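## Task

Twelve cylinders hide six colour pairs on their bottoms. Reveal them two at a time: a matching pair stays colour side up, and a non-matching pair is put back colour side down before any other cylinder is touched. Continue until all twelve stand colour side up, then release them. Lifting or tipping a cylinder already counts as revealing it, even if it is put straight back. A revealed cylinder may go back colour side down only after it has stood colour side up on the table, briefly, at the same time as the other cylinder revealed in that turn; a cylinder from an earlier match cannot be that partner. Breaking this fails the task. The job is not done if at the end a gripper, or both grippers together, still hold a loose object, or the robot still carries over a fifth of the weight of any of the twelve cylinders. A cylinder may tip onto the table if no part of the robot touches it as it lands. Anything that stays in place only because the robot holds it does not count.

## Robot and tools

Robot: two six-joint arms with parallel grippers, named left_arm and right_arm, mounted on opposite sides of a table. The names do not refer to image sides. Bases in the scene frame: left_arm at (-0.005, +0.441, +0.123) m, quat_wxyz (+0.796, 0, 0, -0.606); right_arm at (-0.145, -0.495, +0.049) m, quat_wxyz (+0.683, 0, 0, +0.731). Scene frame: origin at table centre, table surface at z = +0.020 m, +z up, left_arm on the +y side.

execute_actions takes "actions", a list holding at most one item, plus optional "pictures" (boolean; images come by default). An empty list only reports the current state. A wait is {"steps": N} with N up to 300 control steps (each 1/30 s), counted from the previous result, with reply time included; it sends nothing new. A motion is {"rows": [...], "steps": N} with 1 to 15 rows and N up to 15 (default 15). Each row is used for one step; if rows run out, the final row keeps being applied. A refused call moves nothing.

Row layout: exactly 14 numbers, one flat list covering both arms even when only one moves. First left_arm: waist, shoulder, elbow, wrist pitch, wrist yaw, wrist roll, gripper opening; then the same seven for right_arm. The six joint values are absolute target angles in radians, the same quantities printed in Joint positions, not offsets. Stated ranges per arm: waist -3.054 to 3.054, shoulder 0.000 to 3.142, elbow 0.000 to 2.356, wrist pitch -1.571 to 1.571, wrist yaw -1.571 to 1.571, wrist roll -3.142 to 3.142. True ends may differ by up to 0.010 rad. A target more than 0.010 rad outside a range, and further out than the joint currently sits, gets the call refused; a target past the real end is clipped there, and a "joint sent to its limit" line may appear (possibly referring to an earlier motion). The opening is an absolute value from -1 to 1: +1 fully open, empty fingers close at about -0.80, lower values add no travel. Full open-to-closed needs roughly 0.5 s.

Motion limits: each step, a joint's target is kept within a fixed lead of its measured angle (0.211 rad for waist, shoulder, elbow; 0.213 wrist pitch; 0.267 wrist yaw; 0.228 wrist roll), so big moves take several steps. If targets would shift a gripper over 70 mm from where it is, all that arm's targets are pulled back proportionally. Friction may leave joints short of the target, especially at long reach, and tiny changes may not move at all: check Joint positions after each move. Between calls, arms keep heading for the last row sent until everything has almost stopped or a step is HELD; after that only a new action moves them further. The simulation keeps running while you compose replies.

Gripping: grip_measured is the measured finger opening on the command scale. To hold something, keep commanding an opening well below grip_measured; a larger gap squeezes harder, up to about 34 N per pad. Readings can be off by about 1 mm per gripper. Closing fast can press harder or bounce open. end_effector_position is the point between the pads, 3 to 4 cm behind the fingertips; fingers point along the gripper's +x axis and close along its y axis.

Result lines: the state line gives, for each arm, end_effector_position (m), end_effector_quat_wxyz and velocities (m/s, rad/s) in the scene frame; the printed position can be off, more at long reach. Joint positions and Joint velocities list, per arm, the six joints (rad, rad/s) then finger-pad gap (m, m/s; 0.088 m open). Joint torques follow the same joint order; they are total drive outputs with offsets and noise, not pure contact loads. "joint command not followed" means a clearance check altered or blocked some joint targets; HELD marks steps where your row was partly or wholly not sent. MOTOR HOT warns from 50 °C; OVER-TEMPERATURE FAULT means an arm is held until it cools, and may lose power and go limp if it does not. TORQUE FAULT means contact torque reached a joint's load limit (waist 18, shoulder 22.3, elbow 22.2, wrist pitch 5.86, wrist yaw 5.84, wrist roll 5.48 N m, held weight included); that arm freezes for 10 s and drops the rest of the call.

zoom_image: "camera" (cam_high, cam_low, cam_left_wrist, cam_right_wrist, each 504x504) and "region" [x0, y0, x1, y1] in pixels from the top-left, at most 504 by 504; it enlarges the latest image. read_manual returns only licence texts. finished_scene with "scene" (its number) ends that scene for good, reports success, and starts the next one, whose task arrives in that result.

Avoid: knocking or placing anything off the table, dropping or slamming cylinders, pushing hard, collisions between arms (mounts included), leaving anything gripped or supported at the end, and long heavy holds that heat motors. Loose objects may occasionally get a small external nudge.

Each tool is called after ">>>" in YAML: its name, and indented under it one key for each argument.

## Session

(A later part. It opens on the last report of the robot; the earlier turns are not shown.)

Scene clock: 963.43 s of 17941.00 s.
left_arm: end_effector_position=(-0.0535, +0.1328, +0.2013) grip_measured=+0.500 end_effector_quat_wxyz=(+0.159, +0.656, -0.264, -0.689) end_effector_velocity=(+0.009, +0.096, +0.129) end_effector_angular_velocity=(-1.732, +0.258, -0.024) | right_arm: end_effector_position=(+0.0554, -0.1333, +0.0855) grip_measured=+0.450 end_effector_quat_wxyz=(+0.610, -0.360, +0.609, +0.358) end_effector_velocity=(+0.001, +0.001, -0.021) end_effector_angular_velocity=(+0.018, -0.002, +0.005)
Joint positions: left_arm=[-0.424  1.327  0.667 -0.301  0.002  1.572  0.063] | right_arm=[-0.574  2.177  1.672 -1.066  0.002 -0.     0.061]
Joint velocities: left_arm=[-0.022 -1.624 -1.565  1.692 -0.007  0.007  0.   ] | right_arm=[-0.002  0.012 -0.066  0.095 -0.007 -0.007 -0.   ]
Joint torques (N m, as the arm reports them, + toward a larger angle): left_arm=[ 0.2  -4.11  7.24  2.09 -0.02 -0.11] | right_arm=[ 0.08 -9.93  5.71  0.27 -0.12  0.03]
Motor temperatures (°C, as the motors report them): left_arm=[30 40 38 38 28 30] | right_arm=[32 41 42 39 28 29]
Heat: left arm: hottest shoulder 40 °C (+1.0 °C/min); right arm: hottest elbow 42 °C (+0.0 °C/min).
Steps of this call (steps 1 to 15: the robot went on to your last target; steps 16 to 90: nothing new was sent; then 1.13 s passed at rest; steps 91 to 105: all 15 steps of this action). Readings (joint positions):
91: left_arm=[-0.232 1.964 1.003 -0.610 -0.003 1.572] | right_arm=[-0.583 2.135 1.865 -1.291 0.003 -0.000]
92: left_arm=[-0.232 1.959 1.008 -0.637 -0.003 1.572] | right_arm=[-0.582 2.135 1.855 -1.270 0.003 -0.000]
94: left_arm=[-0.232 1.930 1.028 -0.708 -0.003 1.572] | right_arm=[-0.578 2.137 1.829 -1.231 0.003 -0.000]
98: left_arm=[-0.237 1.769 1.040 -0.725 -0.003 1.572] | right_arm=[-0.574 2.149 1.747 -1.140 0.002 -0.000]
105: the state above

>>> execute_actions:
  actions:
    - {"rows":[[-0.426,1.2,0.42,0.84,0,1.571,0.5,-0.572,2.188,1.66,-1.052,0,0,0.1],[-0.426,1.2,0.42,0.84,0,1.571,0.5,-0.572,2.188,1.66,-1.052,0,0,0.1],[-0.426,1.2,0.42,0.84,0,1.571,0.5,-0.572,2.188,1.66,-1.052,0,0,0.1],[-0.426,1.2,0.42,0.84,0,1.571,0.5,-0.572,2.188,1.66,-1.052,0,0,0.1],[-0.426,1.2,0.42,0.84,0,1.571,0.5,-0.572,2.188,1.66,-1.052,0,0,0],[-0.426,1.2,0.42,0.84,0,1.571,0.5,-0.572,2.188,1.66,-1.052,0,0,-0.3],[-0.426,1.2,0.42,0.84,0,1.571,0.5,-0.572,2.188,1.66,-1.052,0,0,-0.3],[-0.426,1.2,0.42,0.84,0,1.571,0.5,-0.572,2.188,1.66,-1.052,0,0,-0.3],[-0.426,1.2,0.42,0.84,0,1.571,0.5,-0.572,2.188,1.66,-1.052,0,0,-0.3],[-0.426,1.2,0.42,0.84,0,1.571,0.5,-0.572,2.14,1.7,-1.1,0,0,-0.3],[-0.426,1.2,0.42,0.84,0,1.571,0.5,-0.572,2.1,1.7,-1.1,0,0,-0.3],[-0.426,1.2,0.42,0.84,0,1.571,0.5,-0.572,2.02,1.68,-1.1,0,0,-0.3],[-0.426,1.2,0.42,0.84,0,1.571,0.5,-0.55,1.95,1.64,-1.05,0,0,-0.3],[-0.426,1.2,0.42,0.84,0,1.571,0.5,-0.5,1.85,1.56,-1.0,0,0,-0.3],[-0.426,1.2,0.42,0.84,0,1.571,0.5,-0.45,1.75,1.48,-0.9,0,0,-0.3]],"steps":15}
  pictures: false

>>> execute_actions:
  actions:
    - {"rows":[[-0.426,1.2,0.42,0.84,0,1.571,0.5,-0.22,1.35,1.1,0.53,0,0,-0.3]],"steps":15}
  pictures: false

>>> execute_actions:
  actions:
    - {"rows":[[-0.426,1.2,0.42,0.84,0,1.571,0.5,-0.22,1.35,1.1,0.53,0,0,-0.3],[-0.426,1.2,0.42,0.84,0,1.571,0.5,-0.22,1.35,1.1,0.53,0,0,-0.3],[-0.426,1.2,0.42,0.84,0,1.571,0.5,-0.22,1.35,1.1,0.53,0,0,-0.3],[-0.426,1.2,0.42,0.84,0,1.571,0.5,-0.22,1.424,0.885,0.533,0,0,-0.3]],"steps":15}
  pictures: false

>>> execute_actions:
  actions:
    - {"rows":[[-0.426,1.31,0.47,0.84,0,1.571,0.5,-0.22,1.424,0.885,0.533,0,0,-0.3]],"steps":8}
  pictures: false

>>> execute_actions:
  actions:
    - {"rows":[[-0.426,1.4,0.545,0.86,0,1.571,0.5,-0.22,1.424,0.885,0.533,0,0,-0.3],[-0.426,1.4,0.545,0.86,0,1.571,0.5,-0.22,1.424,0.885,0.533,0,0,-0.3],[-0.426,1.4,0.545,0.86,0,1.571,0.5,-0.22,1.424,0.885,0.533,0,0,-0.3],[-0.426,1.49,0.62,0.876,0,1.571,0.5,-0.22,1.424,0.885,0.533,0,0,-0.3],[-0.426,1.49,0.62,0.876,0,1.571,0.5,-0.22,1.424,0.885,0.533,0,0,-0.3],[-0.426,1.49,0.62,0.876,0,1.571,0.5,-0.22,1.424,0.885,0.533,0,0,-0.3],[-0.426,1.585,0.698,0.892,0,1.571,0.5,-0.22,1.424,0.885,0.533,0,0,-0.3],[-0.426,1.585,0.698,0.892,0,1.571,0.5,-0.22,1.424,0.885,0.533,0,0,-0.3],[-0.426,1.585,0.698,0.892,0,1.571,0.5,-0.22,1.424,0.885,0.533,0,0,-0.3],[-0.426,1.585,0.698,0.892,0,1.571,0.5,-0.22,1.424,0.885,0.533,0,0,-0.3],[-0.426,1.585,0.698,0.892,0,1.571,0.5,-0.22,1.424,0.885,0.533,0,0,-0.3],[-0.426,1.585,0.698,0.892,0,1.571,0.1,-0.22,1.424,0.885,0.533,0,0,-0.3]],"steps":15}
  pictures: false

>>> execute_actions:
  actions:
    - {"rows":[[-0.426,1.585,0.698,0.892,0,1.571,0,-0.22,1.424,0.885,0.533,0,0,-0.3],[-0.426,1.585,0.698,0.892,0,1.571,-0.3,-0.22,1.424,0.885,0.533,0,0,-0.3],[-0.426,1.585,0.698,0.892,0,1.571,-0.3,-0.22,1.424,0.885,0.533,0,0,-0.3],[-0.426,1.585,0.698,0.892,0,1.571,-0.3,-0.22,1.424,0.885,0.533,0,0,-0.3],[-0.426,1.585,0.698,0.892,0,1.571,-0.3,-0.22,1.424,0.885,0.533,0,0,-0.3],[-0.426,1.585,0.698,0.892,0,1.571,-0.3,-0.22,1.424,0.885,0.533,0,0,0.45],[-0.426,1.585,0.698,0.892,0,1.571,-0.3,-0.22,1.424,0.885,0.533,0,0,0.45],[-0.426,1.585,0.698,0.892,0,1.571,-0.3,-0.22,1.424,0.885,0.533,0,0,0.45],[-0.426,1.585,0.698,0.892,0,1.571,-0.3,-0.22,1.424,0.885,0.533,0,0,0.45],[-0.426,1.585,0.698,0.892,0,1.571,-0.3,-0.22,1.424,0.885,0.533,0,0,0.45],[-0.426,1.47,0.6,0.872,0,1.571,-0.3,-0.22,1.424,0.885,0.533,0,0,0.45],[-0.426,1.47,0.6,0.872,0,1.571,-0.3,-0.22,1.424,0.885,0.533,0,0,0.45],[-0.426,1.47,0.6,0.872,0,1.571,-0.3,-0.22,1.424,0.885,0.533,0,0,0.45],[-0.426,1.31,0.47,0.84,0,1.571,-0.3,-0.22,1.424,0.885,0.533,0,0,0.45]],"steps":15}
  pictures: false

>>> execute_actions:
  actions:
    - {"rows":[[-0.426,1.25,0.44,0.84,0,1.571,-0.3,-0.22,1.35,0.83,0.533,0,0,0.45],[-0.426,1.22,0.43,0.84,0,1.571,-0.3,-0.22,1.25,0.75,0.5,0,0,0.45],[-0.426,1.22,0.43,0.84,0,1.571,-0.3,-0.22,1.15,0.68,0.47,0,0,0.45],[-0.426,1.22,0.43,0.84,0,1.571,-0.3,-0.22,1.05,0.62,0.43,0,0,0.45],[0.85,1.28,0.66,-0.83,0,1.571,-0.3,-0.22,1.0,0.6,0.4,0,0,0.45]],"steps":15}
  pictures: false

>>> execute_actions:
  actions:
    - {"rows":[[0.85,1.28,0.66,-0.83,0,1.571,-0.3,-0.22,1.0,0.6,0.4,0,0,0.45]],"steps":15}
  pictures: false

>>> execute_actions:
  actions:
    - {"rows":[[0.85,1.28,0.66,-0.83,0,1.571,-0.3,-0.22,1.0,0.6,0.4,0,0,0.45],[0.85,1.491,0.75,-0.83,0,1.571,-0.3,-0.22,1.0,0.6,0.4,0,0,0.45]],"steps":10}
  pictures: false

>>> execute_actions:
  actions:
    - {"rows":[[0.85,1.555,0.7,-0.72,0,1.571,-0.3,-0.22,1.0,0.6,0.4,0,0,0.45],[0.85,1.555,0.7,-0.72,0,1.571,-0.3,-0.22,1.0,0.6,0.4,0,0,0.45],[0.85,1.555,0.7,-0.72,0,1.571,-0.3,-0.22,1.0,0.6,0.4,0,0,0.45],[0.85,1.62,0.652,-0.605,0,1.571,-0.3,-0.22,1.0,0.6,0.4,0,0,0.45],[0.85,1.62,0.652,-0.605,0,1.571,-0.3,-0.22,1.0,0.6,0.4,0,0,0.45],[0.85,1.62,0.652,-0.605,0,1.571,-0.3,-0.22,1.0,0.6,0.4,0,0,0.45],[0.85,1.665,0.622,-0.53,0,1.571,-0.3,-0.22,1.0,0.6,0.4,0,0,0.45],[0.85,1.665,0.622,-0.53,0,1.571,-0.3,-0.22,1.0,0.6,0.4,0,0,0.45],[0.85,1.665,0.622,-0.53,0,1.571,-0.3,-0.22,1.0,0.6,0.4,0,0,0.45],[0.85,1.691,0.602,-0.488,0,1.571,-0.3,-0.22,1.0,0.6,0.4,0,0,0.45]],"steps":15}
  pictures: false

>>> execute_actions:
  actions:
    - {"rows":[[0.85,1.691,0.602,-0.488,0,1.571,0.5,-0.22,1.0,0.6,0.4,0,0,0.45],[0.85,1.691,0.602,-0.488,0,1.571,0.5,-0.22,1.0,0.6,0.4,0,0,0.45],[0.85,1.691,0.602,-0.488,0,1.571,0.5,-0.22,1.0,0.6,0.4,0,0,0.45],[0.85,1.691,0.602,-0.488,0,1.571,0.5,-0.22,1.0,0.6,0.4,0,0,0.45],[0.85,1.691,0.602,-0.488,0,1.571,0.5,-0.22,1.0,0.6,0.4,0,0,0.45],[0.85,1.691,0.602,-0.488,0,1.571,0.5,-0.22,1.0,0.6,0.4,0,0,0.45],[0.85,1.62,0.652,-0.605,0,1.571,0.5,-0.22,1.0,0.6,0.4,0,0,0.45],[0.85,1.62,0.652,-0.605,0,1.571,0.5,-0.22,1.0,0.6,0.4,0,0,0.45],[0.85,1.555,0.7,-0.72,0,1.571,0.5,-0.22,1.0,0.6,0.4,0,0,0.45],[0.85,1.555,0.7,-0.72,0,1.571,0.5,-0.22,1.0,0.6,0.4,0,0,0.45],[0.85,1.47,0.75,-0.83,0,1.571,0.5,-0.22,1.0,0.6,0.4,0,0,0.45]],"steps":15}

Scene clock: 992.47 s of 17941.00 s.
left_arm: end_effector_position=(-0.0610, +0.0856, +0.3562) grip_measured=+0.500 end_effector_quat_wxyz=(+0.475, +0.444, -0.551, -0.523) end_effector_velocity=(-0.002, +0.001, -0.004) end_effector_angular_velocity=(+0.011, -0.010, -0.009) | right_arm: end_effector_position=(+0.0470, -0.1313, +0.1258) grip_measured=+0.003 end_effector_quat_wxyz=(+0.644, -0.344, +0.564, +0.386) end_effector_velocity=(-0.200, +0.157, +0.388) end_effector_angular_velocity=(+1.806, -1.009, +0.628)
Joint positions: left_arm=[-0.424  1.204  0.423  0.84   0.002  1.572  0.064] | right_arm=[-0.552  2.027  1.598 -1.015  0.006 -0.     0.039]
Joint velocities: left_arm=[-0.002 -0.002 -0.007 -0.007  0.007  0.007 -0.   ] | right_arm=[ 0.628 -1.795 -1.302  1.575  0.051 -0.007  0.   ]
Joint torques (N m, as the arm reports them, + toward a larger angle): left_arm=[-0.21 -3.96  6.87  2.   -0.02 -0.14] | right_arm=[  3.96 -12.91   5.11   0.28  -0.26   0.02]
Motor temperatures (°C, as the motors report them): left_arm=[30 40 39 42 28 30] | right_arm=[32 44 40 38 28 29]
Heat: left arm: hottest wrist pitch 42 °C (+3.0 °C/min); right arm: hottest shoulder 44 °C (+2.0 °C/min).
Steps of this call (steps 1 to 45: the robot went on to your last target; steps 46 to 110: nothing new was sent; then 24.87 s passed at rest; steps 111 to 125: all 15 steps of this action). Readings (joint positions):
111: left_arm=[-0.424 1.200 0.538 0.848 0.002 1.572] | right_arm=[-0.573 2.177 1.670 -1.057 0.002 -0.000]
112: left_arm=[-0.424 1.195 0.512 0.854 0.002 1.572] | right_arm=[-0.573 2.177 1.670 -1.056 0.002 -0.000]
114: left_arm=[-0.424 1.195 0.462 0.836 0.002 1.572] | right_arm=[-0.573 2.177 1.670 -1.055 0.002 -0.000]
118: left_arm=[-0.424 1.204 0.423 0.834 0.002 1.572] | right_arm=[-0.573 2.177 1.669 -1.054 0.003 -0.000]
125: the state above

Scene clock: 992.97 s of 17941.00 s.
left_arm: end_effector_position=(-0.0610, +0.0856, +0.3562) grip_measured=+0.500 end_effector_quat_wxyz=(+0.475, +0.444, -0.551, -0.523) end_effector_velocity=(-0.004, +0.001, -0.002) end_effector_angular_velocity=(+0.011, +0.020, -0.016) | right_arm: end_effector_position=(-0.0822, -0.0804, +0.3223) grip_measured=+0.004 end_effector_quat_wxyz=(+0.743, -0.130, +0.152, +0.639) end_effector_velocity=(+0.016, +0.093, +0.510) end_effector_angular_velocity=(+2.160, -0.335, +0.002)
Joint positions: left_arm=[-0.424  1.204  0.423  0.84   0.002  1.572  0.063] | right_arm=[-0.22   1.367  1.114 -0.15  -0.002 -0.     0.039]
Joint velocities: left_arm=[-0.007 -0.002 -0.002 -0.007  0.007 -0.022 -0.   ] | right_arm=[-0.007 -0.364 -0.002  1.824 -0.007 -0.007 -0.   ]
Joint torques (N m, as the arm reports them, + toward a larger angle): left_arm=[-0.2  -3.95  6.76  2.01 -0.04 -0.14] | right_arm=[-0.05 -5.22  6.5   1.26  0.02  0.04]
Motor temperatures (°C, as the motors report them): left_arm=[30 40 39 42 28 30] | right_arm=[32 45 40 38 28 29]
Heat: left arm: hottest wrist pitch 42 °C (+3.0 °C/min); right arm: hottest shoulder 45 °C (+3.0 °C/min).
Steps of this call (steps 1 to 15: all 15 steps of this action). Readings (joint positions):
1: left_arm=[-0.424 1.204 0.423 0.840 0.002 1.572] | right_arm=[-0.524 1.971 1.556 -0.965 0.008 -0.000]
2: left_arm=[-0.424 1.204 0.423 0.840 0.002 1.572] | right_arm=[-0.484 1.917 1.519 -0.916 0.009 -0.000]
4: left_arm=[-0.424 1.204 0.423 0.840 0.002 1.572] | right_arm=[-0.388 1.822 1.439 -0.816 0.006 -0.000]
8: left_arm=[-0.424 1.204 0.423 0.840 0.002 1.572] | right_arm=[-0.225 1.610 1.215 -0.578 -0.009 -0.000]
15: the state above

Scene clock: 993.47 s of 17941.00 s.
left_arm: end_effector_position=(-0.0610, +0.0856, +0.3562) grip_measured=+0.500 end_effector_quat_wxyz=(+0.475, +0.444, -0.551, -0.523) end_effector_velocity=(+0.000, +0.001, -0.000) end_effector_angular_velocity=(+0.001, -0.007, +0.005) | right_arm: end_effector_position=(-0.0789, -0.0586, +0.3308) grip_measured=+0.003 end_effector_quat_wxyz=(+0.758, -0.009, +0.011, +0.652) end_effector_velocity=(+0.000, -0.012, +0.055) end_effector_angular_velocity=(+0.180, -0.035, +0.000)
Joint positions: left_arm=[-0.424  1.204  0.423  0.84   0.002  1.572  0.063] | right_arm=[-0.22   1.431  0.882  0.521 -0.002 -0.     0.039]
Joint velocities: left_arm=[-0.002 -0.007 -0.002 -0.007 -0.007  0.007 -0.   ] | right_arm=[-0.007 -0.071  0.002  0.11  -0.007 -0.007 -0.   ]
Joint torques (N m, as the arm reports them, + toward a larger angle): left_arm=[-0.2  -3.89  6.83  2.01 -0.03 -0.13] | right_arm=[-0.01 -7.02  7.82  1.38  0.01  0.03]
Motor temperatures (°C, as the motors report them): left_arm=[30 40 39 42 28 30] | right_arm=[32 44 40 38 28 29]
Heat: left arm: hottest wrist pitch 42 °C (+3.0 °C/min); right arm: hottest shoulder 44 °C (+2.0 °C/min).
Steps of this call (steps 1 to 15: all 15 steps of this action). Readings (joint positions):
1: left_arm=[-0.424 1.204 0.423 0.840 0.002 1.572] | right_arm=[-0.220 1.359 1.114 -0.089 -0.002 -0.000]
2: left_arm=[-0.424 1.204 0.423 0.840 0.002 1.572] | right_arm=[-0.220 1.356 1.114 -0.027 -0.002 -0.000]
4: left_arm=[-0.424 1.204 0.423 0.840 0.002 1.572] | right_arm=[-0.220 1.361 1.089 0.109 -0.002 -0.000]
8: left_arm=[-0.424 1.204 0.423 0.840 0.002 1.572] | right_arm=[-0.220 1.395 0.938 0.341 -0.002 -0.000]
15: the state above

Scene clock: 993.73 s of 17941.00 s.
left_arm: end_effector_position=(-0.0635, +0.0694, +0.3358) grip_measured=+0.500 end_effector_quat_wxyz=(+0.457, +0.462, -0.536, -0.539) end_effector_velocity=(+0.003, -0.005, +0.003) end_effector_angular_velocity=(-0.001, +0.007, +0.024) | right_arm: end_effector_position=(-0.0789, -0.0588, +0.3336) grip_measured=+0.003 end_effector_quat_wxyz=(+0.758, -0.006, +0.007, +0.652) end_effector_velocity=(-0.002, +0.001, +0.002) end_effector_angular_velocity=(+0.006, -0.008, +0.010)
Joint positions: left_arm=[-0.424  1.303  0.457  0.838  0.002  1.572  0.063] | right_arm=[-0.22   1.43   0.882  0.53  -0.002 -0.     0.039]
Joint velocities: left_arm=[ 0.002  0.012  0.022 -0.007 -0.022 -0.007  0.   ] | right_arm=[ 0.002  0.002  0.002  0.007 -0.007 -0.007 -0.   ]
Joint torques (N m, as the arm reports them, + toward a larger angle): left_arm=[-0.17 -3.54  8.29  2.19 -0.03 -0.12] | right_arm=[-0.04 -7.27  7.88  1.59  0.    0.03]
Motor temperatures (°C, as the motors report them): left_arm=[30 40 39 42 28 30] | right_arm=[32 44 40 38 28 29]
Heat: left arm: hottest wrist pitch 42 °C (+3.0 °C/min); right arm: hottest shoulder 44 °C (+2.0 °C/min).
Steps of this call (steps 1 to 8: all 8 steps of this action). Readings (joint positions):
1: left_arm=[-0.424 1.217 0.428 0.842 0.002 1.572] | right_arm=[-0.220 1.430 0.882 0.524 -0.002 -0.000]
2: left_arm=[-0.424 1.239 0.440 0.844 0.002 1.572] | right_arm=[-0.220 1.430 0.882 0.524 -0.002 -0.000]
4: left_arm=[-0.424 1.280 0.455 0.840 0.002 1.572] | right_arm=[-0.220 1.430 0.882 0.525 -0.002 -0.000]
8: the state above

Scene clock: 994.23 s of 17941.00 s.
left_arm: end_effector_position=(-0.0734, +0.0056, +0.3373) grip_measured=+0.184 end_effector_quat_wxyz=(+0.458, +0.460, -0.537, -0.538) end_effector_velocity=(+0.001, -0.008, +0.014) end_effector_angular_velocity=(-0.033, +0.027, +0.020) | right_arm: end_effector_position=(-0.0789, -0.0588, +0.3336) grip_measured=+0.002 end_effector_quat_wxyz=(+0.758, -0.006, +0.007, +0.652) end_effector_velocity=(+0.002, -0.001, -0.005) end_effector_angular_velocity=(-0.023, -0.004, +0.000)
Joint positions: left_arm=[-0.424  1.576  0.685  0.888  0.002  1.572  0.048] | right_arm=[-0.22   1.43   0.882  0.53  -0.002 -0.     0.039]
Joint velocities: left_arm=[-0.002  0.012  0.042  0.007 -0.022 -0.022 -0.06 ] | right_arm=[-0.007 -0.002 -0.002 -0.022 -0.007 -0.007 -0.   ]
Joint torques (N m, as the arm reports them, + toward a larger angle): left_arm=[-0.19 -5.09  7.97  2.21 -0.03 -0.12] | right_arm=[-0.04 -7.26  7.8   1.63  0.02  0.04]
Motor temperatures (°C, as the motors report them): left_arm=[30 40 39 42 28 30] | right_arm=[32 44 40 38 28 29]
Heat: left arm: hottest wrist pitch 42 °C (+3.0 °C/min); right arm: hottest shoulder 44 °C (+2.0 °C/min).
Steps of this call (steps 1 to 15: all 15 steps of this action). Readings (joint positions):
1: left_arm=[-0.424 1.316 0.468 0.841 0.002 1.572] | right_arm=[-0.220 1.430 0.882 0.530 -0.002 -0.000]
2: left_arm=[-0.424 1.338 0.487 0.848 0.002 1.572] | right_arm=[-0.220 1.430 0.882 0.530 -0.002 -0.000]
4: left_arm=[-0.424 1.387 0.531 0.857 0.002 1.572] | right_arm=[-0.220 1.430 0.882 0.530 -0.002 -0.000]
8: left_arm=[-0.424 1.504 0.630 0.879 0.002 1.572] | right_arm=[-0.220 1.430 0.882 0.530 -0.002 -0.000]
15: the state above

Scene clock: 994.73 s of 17941.00 s.
left_arm: end_effector_position=(-0.0683, +0.0387, +0.3372) grip_measured=+0.030 end_effector_quat_wxyz=(+0.456, +0.463, -0.535, -0.540) end_effector_velocity=(+0.055, +0.368, -0.006) end_effector_angular_velocity=(+0.008, +0.006, -0.010) | right_arm: end_effector_position=(-0.0789, -0.0588, +0.3338) grip_measured=+0.432 end_effector_quat_wxyz=(+0.758, -0.005, +0.006, +0.652) end_effector_velocity=(+0.002, -0.000, -0.007) end_effector_angular_velocity=(-0.025, +0.011, -0.000)
Joint positions: left_arm=[-0.424  1.437  0.567  0.857  0.002  1.572  0.04 ] | right_arm=[-0.22   1.43   0.882  0.531 -0.002 -0.     0.06 ]
Joint velocities: left_arm=[-0.002 -1.565 -1.316 -0.256  0.007 -0.007 -0.   ] | right_arm=[-0.007  0.002 -0.002 -0.022 -0.007  0.007  0.009]
Joint torques (N m, as the arm reports them, + toward a larger angle): left_arm=[-0.19 -5.87  7.12  2.23 -0.03 -0.14] | right_arm=[-0.08 -7.33  7.88  1.56  0.01  0.03]
Motor temperatures (°C, as the motors report them): left_arm=[30 40 39 42 28 30] | right_arm=[32 44 40 38 28 29]
Heat: left arm: hottest wrist pitch 42 °C (+3.0 °C/min); right arm: hottest shoulder 44 °C (+2.0 °C/min).
Steps of this call (steps 1 to 15: all 15 steps of this action). Readings (joint positions):
1: left_arm=[-0.424 1.576 0.686 0.889 0.002 1.572] | right_arm=[-0.220 1.430 0.882 0.530 -0.002 -0.000]
2: left_arm=[-0.424 1.577 0.688 0.889 0.002 1.572] | right_arm=[-0.220 1.430 0.882 0.530 -0.002 -0.000]
4: left_arm=[-0.424 1.577 0.688 0.890 0.002 1.572] | right_arm=[-0.220 1.430 0.882 0.531 -0.002 -0.000]
8: left_arm=[-0.424 1.577 0.688 0.890 0.002 1.572] | right_arm=[-0.220 1.430 0.882 0.531 -0.002 -0.000]
15: the state above

Scene clock: 995.23 s of 17941.00 s.
left_arm: end_effector_position=(+0.1396, +0.0887, +0.3063) grip_measured=+0.031 end_effector_quat_wxyz=(+0.506, +0.648, -0.282, -0.494) end_effector_velocity=(+0.513, +0.345, -0.341) end_effector_angular_velocity=(+1.519, +0.640, +1.590) | right_arm: end_effector_position=(-0.0932, -0.1523, +0.3390) grip_measured=+0.450 end_effector_quat_wxyz=(+0.758, +0.003, -0.003, +0.652) end_effector_velocity=(+0.001, -0.004, -0.040) end_effector_angular_velocity=(-0.112, -0.005, -0.000)
Joint positions: left_arm=[0.123 1.276 0.647 0.265 0.006 1.572 0.041] | right_arm=[-0.22   1.009  0.615  0.403 -0.002 -0.     0.061]
Joint velocities: left_arm=[ 1.595  0.027 -0.002 -1.619  0.007 -0.007 -0.   ] | right_arm=[-0.007 -0.007 -0.066 -0.051 -0.007 -0.022 -0.   ]
Joint torques (N m, as the arm reports them, + toward a larger angle): left_arm=[ 0.18 -4.15  8.82  1.98 -0.1  -0.12] | right_arm=[-0.06 -4.52  6.61  1.34  0.01  0.03]
Motor temperatures (°C, as the motors report them): left_arm=[30 40 39 42 28 30] | right_arm=[32 44 40 38 28 29]
Heat: left arm: hottest wrist pitch 42 °C (+3.0 °C/min); right arm: hottest shoulder 44 °C (+2.0 °C/min).
Steps of this call (steps 1 to 15: all 15 steps of this action). Readings (joint positions):
1: left_arm=[-0.424 1.383 0.525 0.851 0.002 1.572] | right_arm=[-0.220 1.422 0.877 0.531 -0.002 -0.000]
2: left_arm=[-0.424 1.334 0.493 0.847 0.002 1.572] | right_arm=[-0.220 1.395 0.855 0.526 -0.002 -0.000]
4: left_arm=[-0.424 1.269 0.458 0.846 0.002 1.572] | right_arm=[-0.220 1.287 0.761 0.490 -0.002 -0.000]
8: left_arm=[-0.257 1.273 0.589 0.642 0.010 1.572] | right_arm=[-0.220 1.073 0.627 0.418 -0.002 -0.000]
15: the state above

Scene clock: 995.73 s of 17941.00 s.
left_arm: end_effector_position=(+0.2141, +0.3315, +0.1773) grip_measured=+0.029 end_effector_quat_wxyz=(+0.461, +0.654, +0.273, -0.534) end_effector_velocity=(-0.332, +0.196, -0.126) end_effector_angular_velocity=(+0.821, +1.662, +0.119) | right_arm: end_effector_position=(-0.0933, -0.1526, +0.3362) grip_measured=+0.450 end_effector_quat_wxyz=(+0.758, +0.000, -0.001, +0.652) end_effector_velocity=(+0.001, -0.002, +0.006) end_effector_angular_velocity=(+0.025, -0.011, -0.000)
Joint positions: left_arm=[ 0.837  1.277  0.652 -0.629 -0.005  1.573  0.04 ] | right_arm=[-0.22   1.009  0.609  0.401 -0.002 -0.     0.061]
Joint velocities: left_arm=[ 0.115 -0.002 -0.002 -1.853  0.007 -0.007 -0.002] | right_arm=[-0.007 -0.007 -0.002  0.022 -0.007 -0.007 -0.   ]
Joint torques (N m, as the arm reports them, + toward a larger angle): left_arm=[-0.14 -3.2   7.53  0.92  0.22 -0.15] | right_arm=[-0.09 -4.63  6.69  1.34  0.04  0.03]
Motor temperatures (°C, as the motors report them): left_arm=[30 40 39 42 28 30] | right_arm=[32 44 40 38 28 29]
Heat: left arm: hottest wrist pitch 42 °C (+3.0 °C/min); right arm: hottest shoulder 44 °C (+2.0 °C/min).
Steps of this call (steps 1 to 15: all 15 steps of this action). Readings (joint positions):
1: left_arm=[0.177 1.277 0.647 0.211 0.005 1.572] | right_arm=[-0.220 1.009 0.612 0.402 -0.002 -0.000]
2: left_arm=[0.232 1.277 0.647 0.155 0.005 1.572] | right_arm=[-0.220 1.009 0.610 0.401 -0.002 -0.000]
4: left_arm=[0.343 1.277 0.648 0.043 0.005 1.572] | right_arm=[-0.220 1.009 0.609 0.401 -0.002 -0.000]
8: left_arm=[0.577 1.277 0.651 -0.192 0.004 1.572] | right_arm=[-0.220 1.009 0.609 0.401 -0.002 -0.000]
15: the state above

Scene clock: 996.07 s of 17941.00 s.
left_arm: end_effector_position=(+0.1906, +0.3457, +0.1494) grip_measured=+0.028 end_effector_quat_wxyz=(+0.374, +0.602, +0.374, -0.598) end_effector_velocity=(+0.014, -0.002, +0.008) end_effector_angular_velocity=(+0.021, -0.007, -0.005) | right_arm: end_effector_position=(-0.0933, -0.1526, +0.3362) grip_measured=+0.450 end_effector_quat_wxyz=(+0.758, +0.000, -0.001, +0.652) end_effector_velocity=(-0.003, -0.000, +0.001) end_effector_angular_velocity=(+0.008, +0.006, +0.020)
Joint positions: left_arm=[ 0.848  1.482  0.737 -0.823 -0.004  1.573  0.04 ] | right_arm=[-0.22   1.009  0.609  0.401 -0.002 -0.     0.061]
Joint velocities: left_arm=[ 0.002  0.037  0.071 -0.037 -0.022  0.007 -0.   ] | right_arm=[-0.002 -0.002 -0.002  0.007 -0.022  0.007 -0.   ]
Joint torques (N m, as the arm reports them, + toward a larger angle): left_arm=[ 0.25 -3.65  6.67  0.27  0.24 -0.08] | right_arm=[-0.05 -4.67  6.78  1.35  0.01  0.01]
Motor temperatures (°C, as the motors report them): left_arm=[30 40 39 42 28 30] | right_arm=[32 44 40 38 28 29]
Heat: left arm: hottest wrist pitch 42 °C (+3.0 °C/min); right arm: hottest shoulder 44 °C (+2.0 °C/min).
Steps of this call (steps 1 to 10: all 10 steps of this action). Readings (joint positions):
1: left_arm=[0.840 1.277 0.652 -0.689 -0.004 1.573] | right_arm=[-0.220 1.009 0.609 0.401 -0.002 -0.000]
2: left_arm=[0.842 1.308 0.665 -0.749 -0.004 1.573] | right_arm=[-0.220 1.009 0.609 0.401 -0.002 -0.000]
4: left_arm=[0.844 1.407 0.707 -0.779 -0.004 1.573] | right_arm=[-0.220 1.009 0.609 0.401 -0.002 -0.000]
8: left_arm=[0.847 1.477 0.732 -0.820 -0.004 1.573] | right_arm=[-0.220 1.009 0.609 0.401 -0.002 -0.000]
10: the state above

Scene clock: 996.57 s of 17941.00 s.
left_arm: end_effector_position=(+0.1901, +0.3460, +0.0840) grip_measured=+0.028 end_effector_quat_wxyz=(+0.371, +0.600, +0.377, -0.600) end_effector_velocity=(-0.010, +0.007, -0.007) end_effector_angular_velocity=(+0.020, +0.025, -0.005) | right_arm: end_effector_position=(-0.0933, -0.1526, +0.3362) grip_measured=+0.450 end_effector_quat_wxyz=(+0.758, +0.000, -0.001, +0.652) end_effector_velocity=(+0.003, -0.002, -0.000) end_effector_angular_velocity=(-0.006, -0.021, -0.015)
Joint positions: left_arm=[ 0.848  1.683  0.608 -0.504 -0.004  1.573  0.04 ] | right_arm=[-0.22   1.009  0.609  0.401 -0.002 -0.     0.061]
Joint velocities: left_arm=[ 0.002  0.007 -0.032  0.007 -0.007  0.007 -0.   ] | right_arm=[-0.007 -0.007 -0.002 -0.007  0.007 -0.022 -0.   ]
Joint torques (N m, as the arm reports them, + toward a larger angle): left_arm=[ 0.25 -3.82  4.06  0.9   0.22 -0.08] | right_arm=[-0.04 -4.58  6.76  1.34  0.01  0.01]
Motor temperatures (°C, as the motors report them): left_arm=[30 40 39 42 28 30] | right_arm=[32 44 40 39 28 29]
Heat: left arm: hottest wrist pitch 42 °C (+3.0 °C/min); right arm: hottest shoulder 44 °C (+2.0 °C/min).
Steps of this call (steps 1 to 15: all 15 steps of this action). Readings (joint positions):
1: left_arm=[0.848 1.491 0.734 -0.808 -0.004 1.572] | right_arm=[-0.220 1.009 0.609 0.401 -0.002 -0.000]
2: left_arm=[0.848 1.504 0.728 -0.773 -0.004 1.572] | right_arm=[-0.220 1.009 0.609 0.401 -0.002 -0.000]
4: left_arm=[0.848 1.541 0.712 -0.725 -0.004 1.572] | right_arm=[-0.220 1.009 0.609 0.401 -0.002 -0.000]
8: left_arm=[0.848 1.621 0.653 -0.596 -0.004 1.572] | right_arm=[-0.220 1.009 0.609 0.401 -0.002 -0.000]
15: the state above

Scene clock: 997.07 s of 17941.00 s.
left_arm: end_effector_position=(+0.1974, +0.3424, +0.1492) grip_measured=+0.497 end_effector_quat_wxyz=(+0.383, +0.607, +0.365, -0.592) end_effector_velocity=(+0.038, -0.014, +0.125) end_effector_angular_velocity=(-0.088, -0.231, -0.004) | right_arm: end_effector_position=(-0.0933, -0.1526, +0.3362) grip_measured=+0.450 end_effector_quat_wxyz=(+0.758, +0.000, -0.001, +0.652) end_effector_velocity=(-0.000, -0.000, -0.002) end_effector_angular_velocity=(-0.011, -0.021, +0.005)
Joint positions: left_arm=[ 0.848  1.487  0.739 -0.791 -0.004  1.573  0.063] | right_arm=[-0.22   1.009  0.609  0.401 -0.002 -0.     0.061]
Joint velocities: left_arm=[ 0.002 -0.325  0.266 -0.344 -0.022  0.007  0.001] | right_arm=[-0.002 -0.002 -0.002 -0.007 -0.007 -0.022 -0.   ]
Joint torques (N m, as the arm reports them, + toward a larger angle): left_arm=[ 0.2  -3.28  4.55 -0.08  0.23 -0.11] | right_arm=[-0.02 -4.59  6.82  1.36  0.01  0.01]
Motor temperatures (°C, as the motors report them): left_arm=[30 40 39 42 28 30] | right_arm=[32 44 40 39 28 29]
Heat: left arm: hottest wrist pitch 42 °C (+3.0 °C/min); right arm: hottest shoulder 44 °C (+2.0 °C/min).
Steps of this call (steps 1 to 15: all 15 steps of this action). Readings (joint positions):
1: left_arm=[0.848 1.683 0.607 -0.503 -0.004 1.573] | right_arm=[-0.220 1.009 0.609 0.401 -0.002 -0.000]
2: left_arm=[0.848 1.683 0.607 -0.502 -0.004 1.573] | right_arm=[-0.220 1.009 0.609 0.401 -0.002 -0.000]
4: left_arm=[0.848 1.684 0.606 -0.491 -0.004 1.573] | right_arm=[-0.220 1.009 0.609 0.401 -0.002 -0.000]
8: left_arm=[0.848 1.668 0.620 -0.546 -0.004 1.573] | right_arm=[-0.220 1.009 0.609 0.401 -0.002 -0.000]
15: the state above

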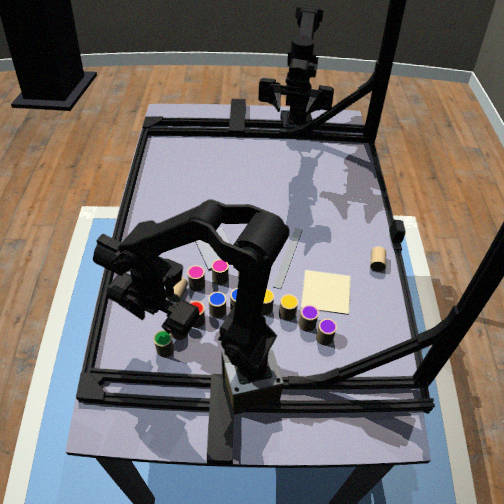

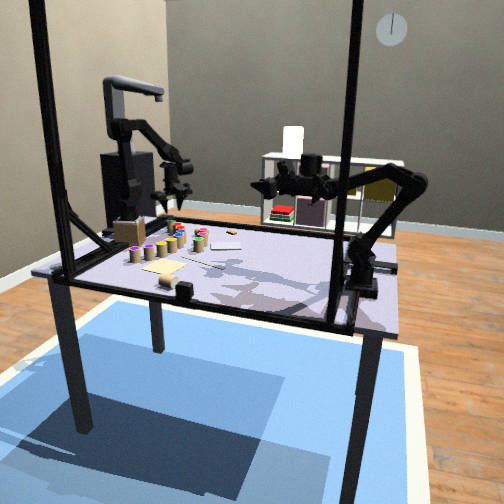

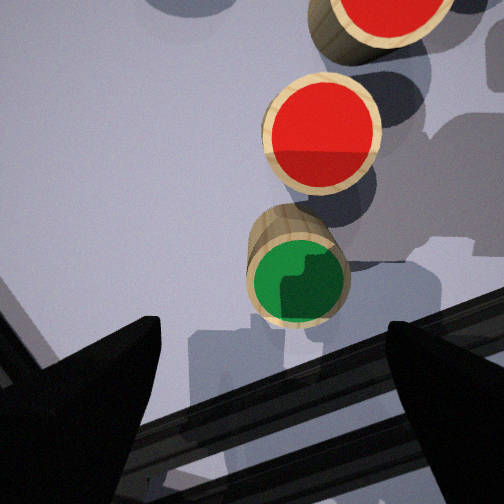

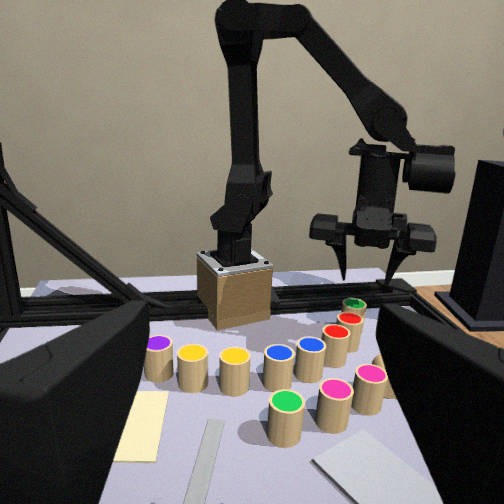

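>>> finished_scene:
  scene: 2

The scene is finished: the task was done.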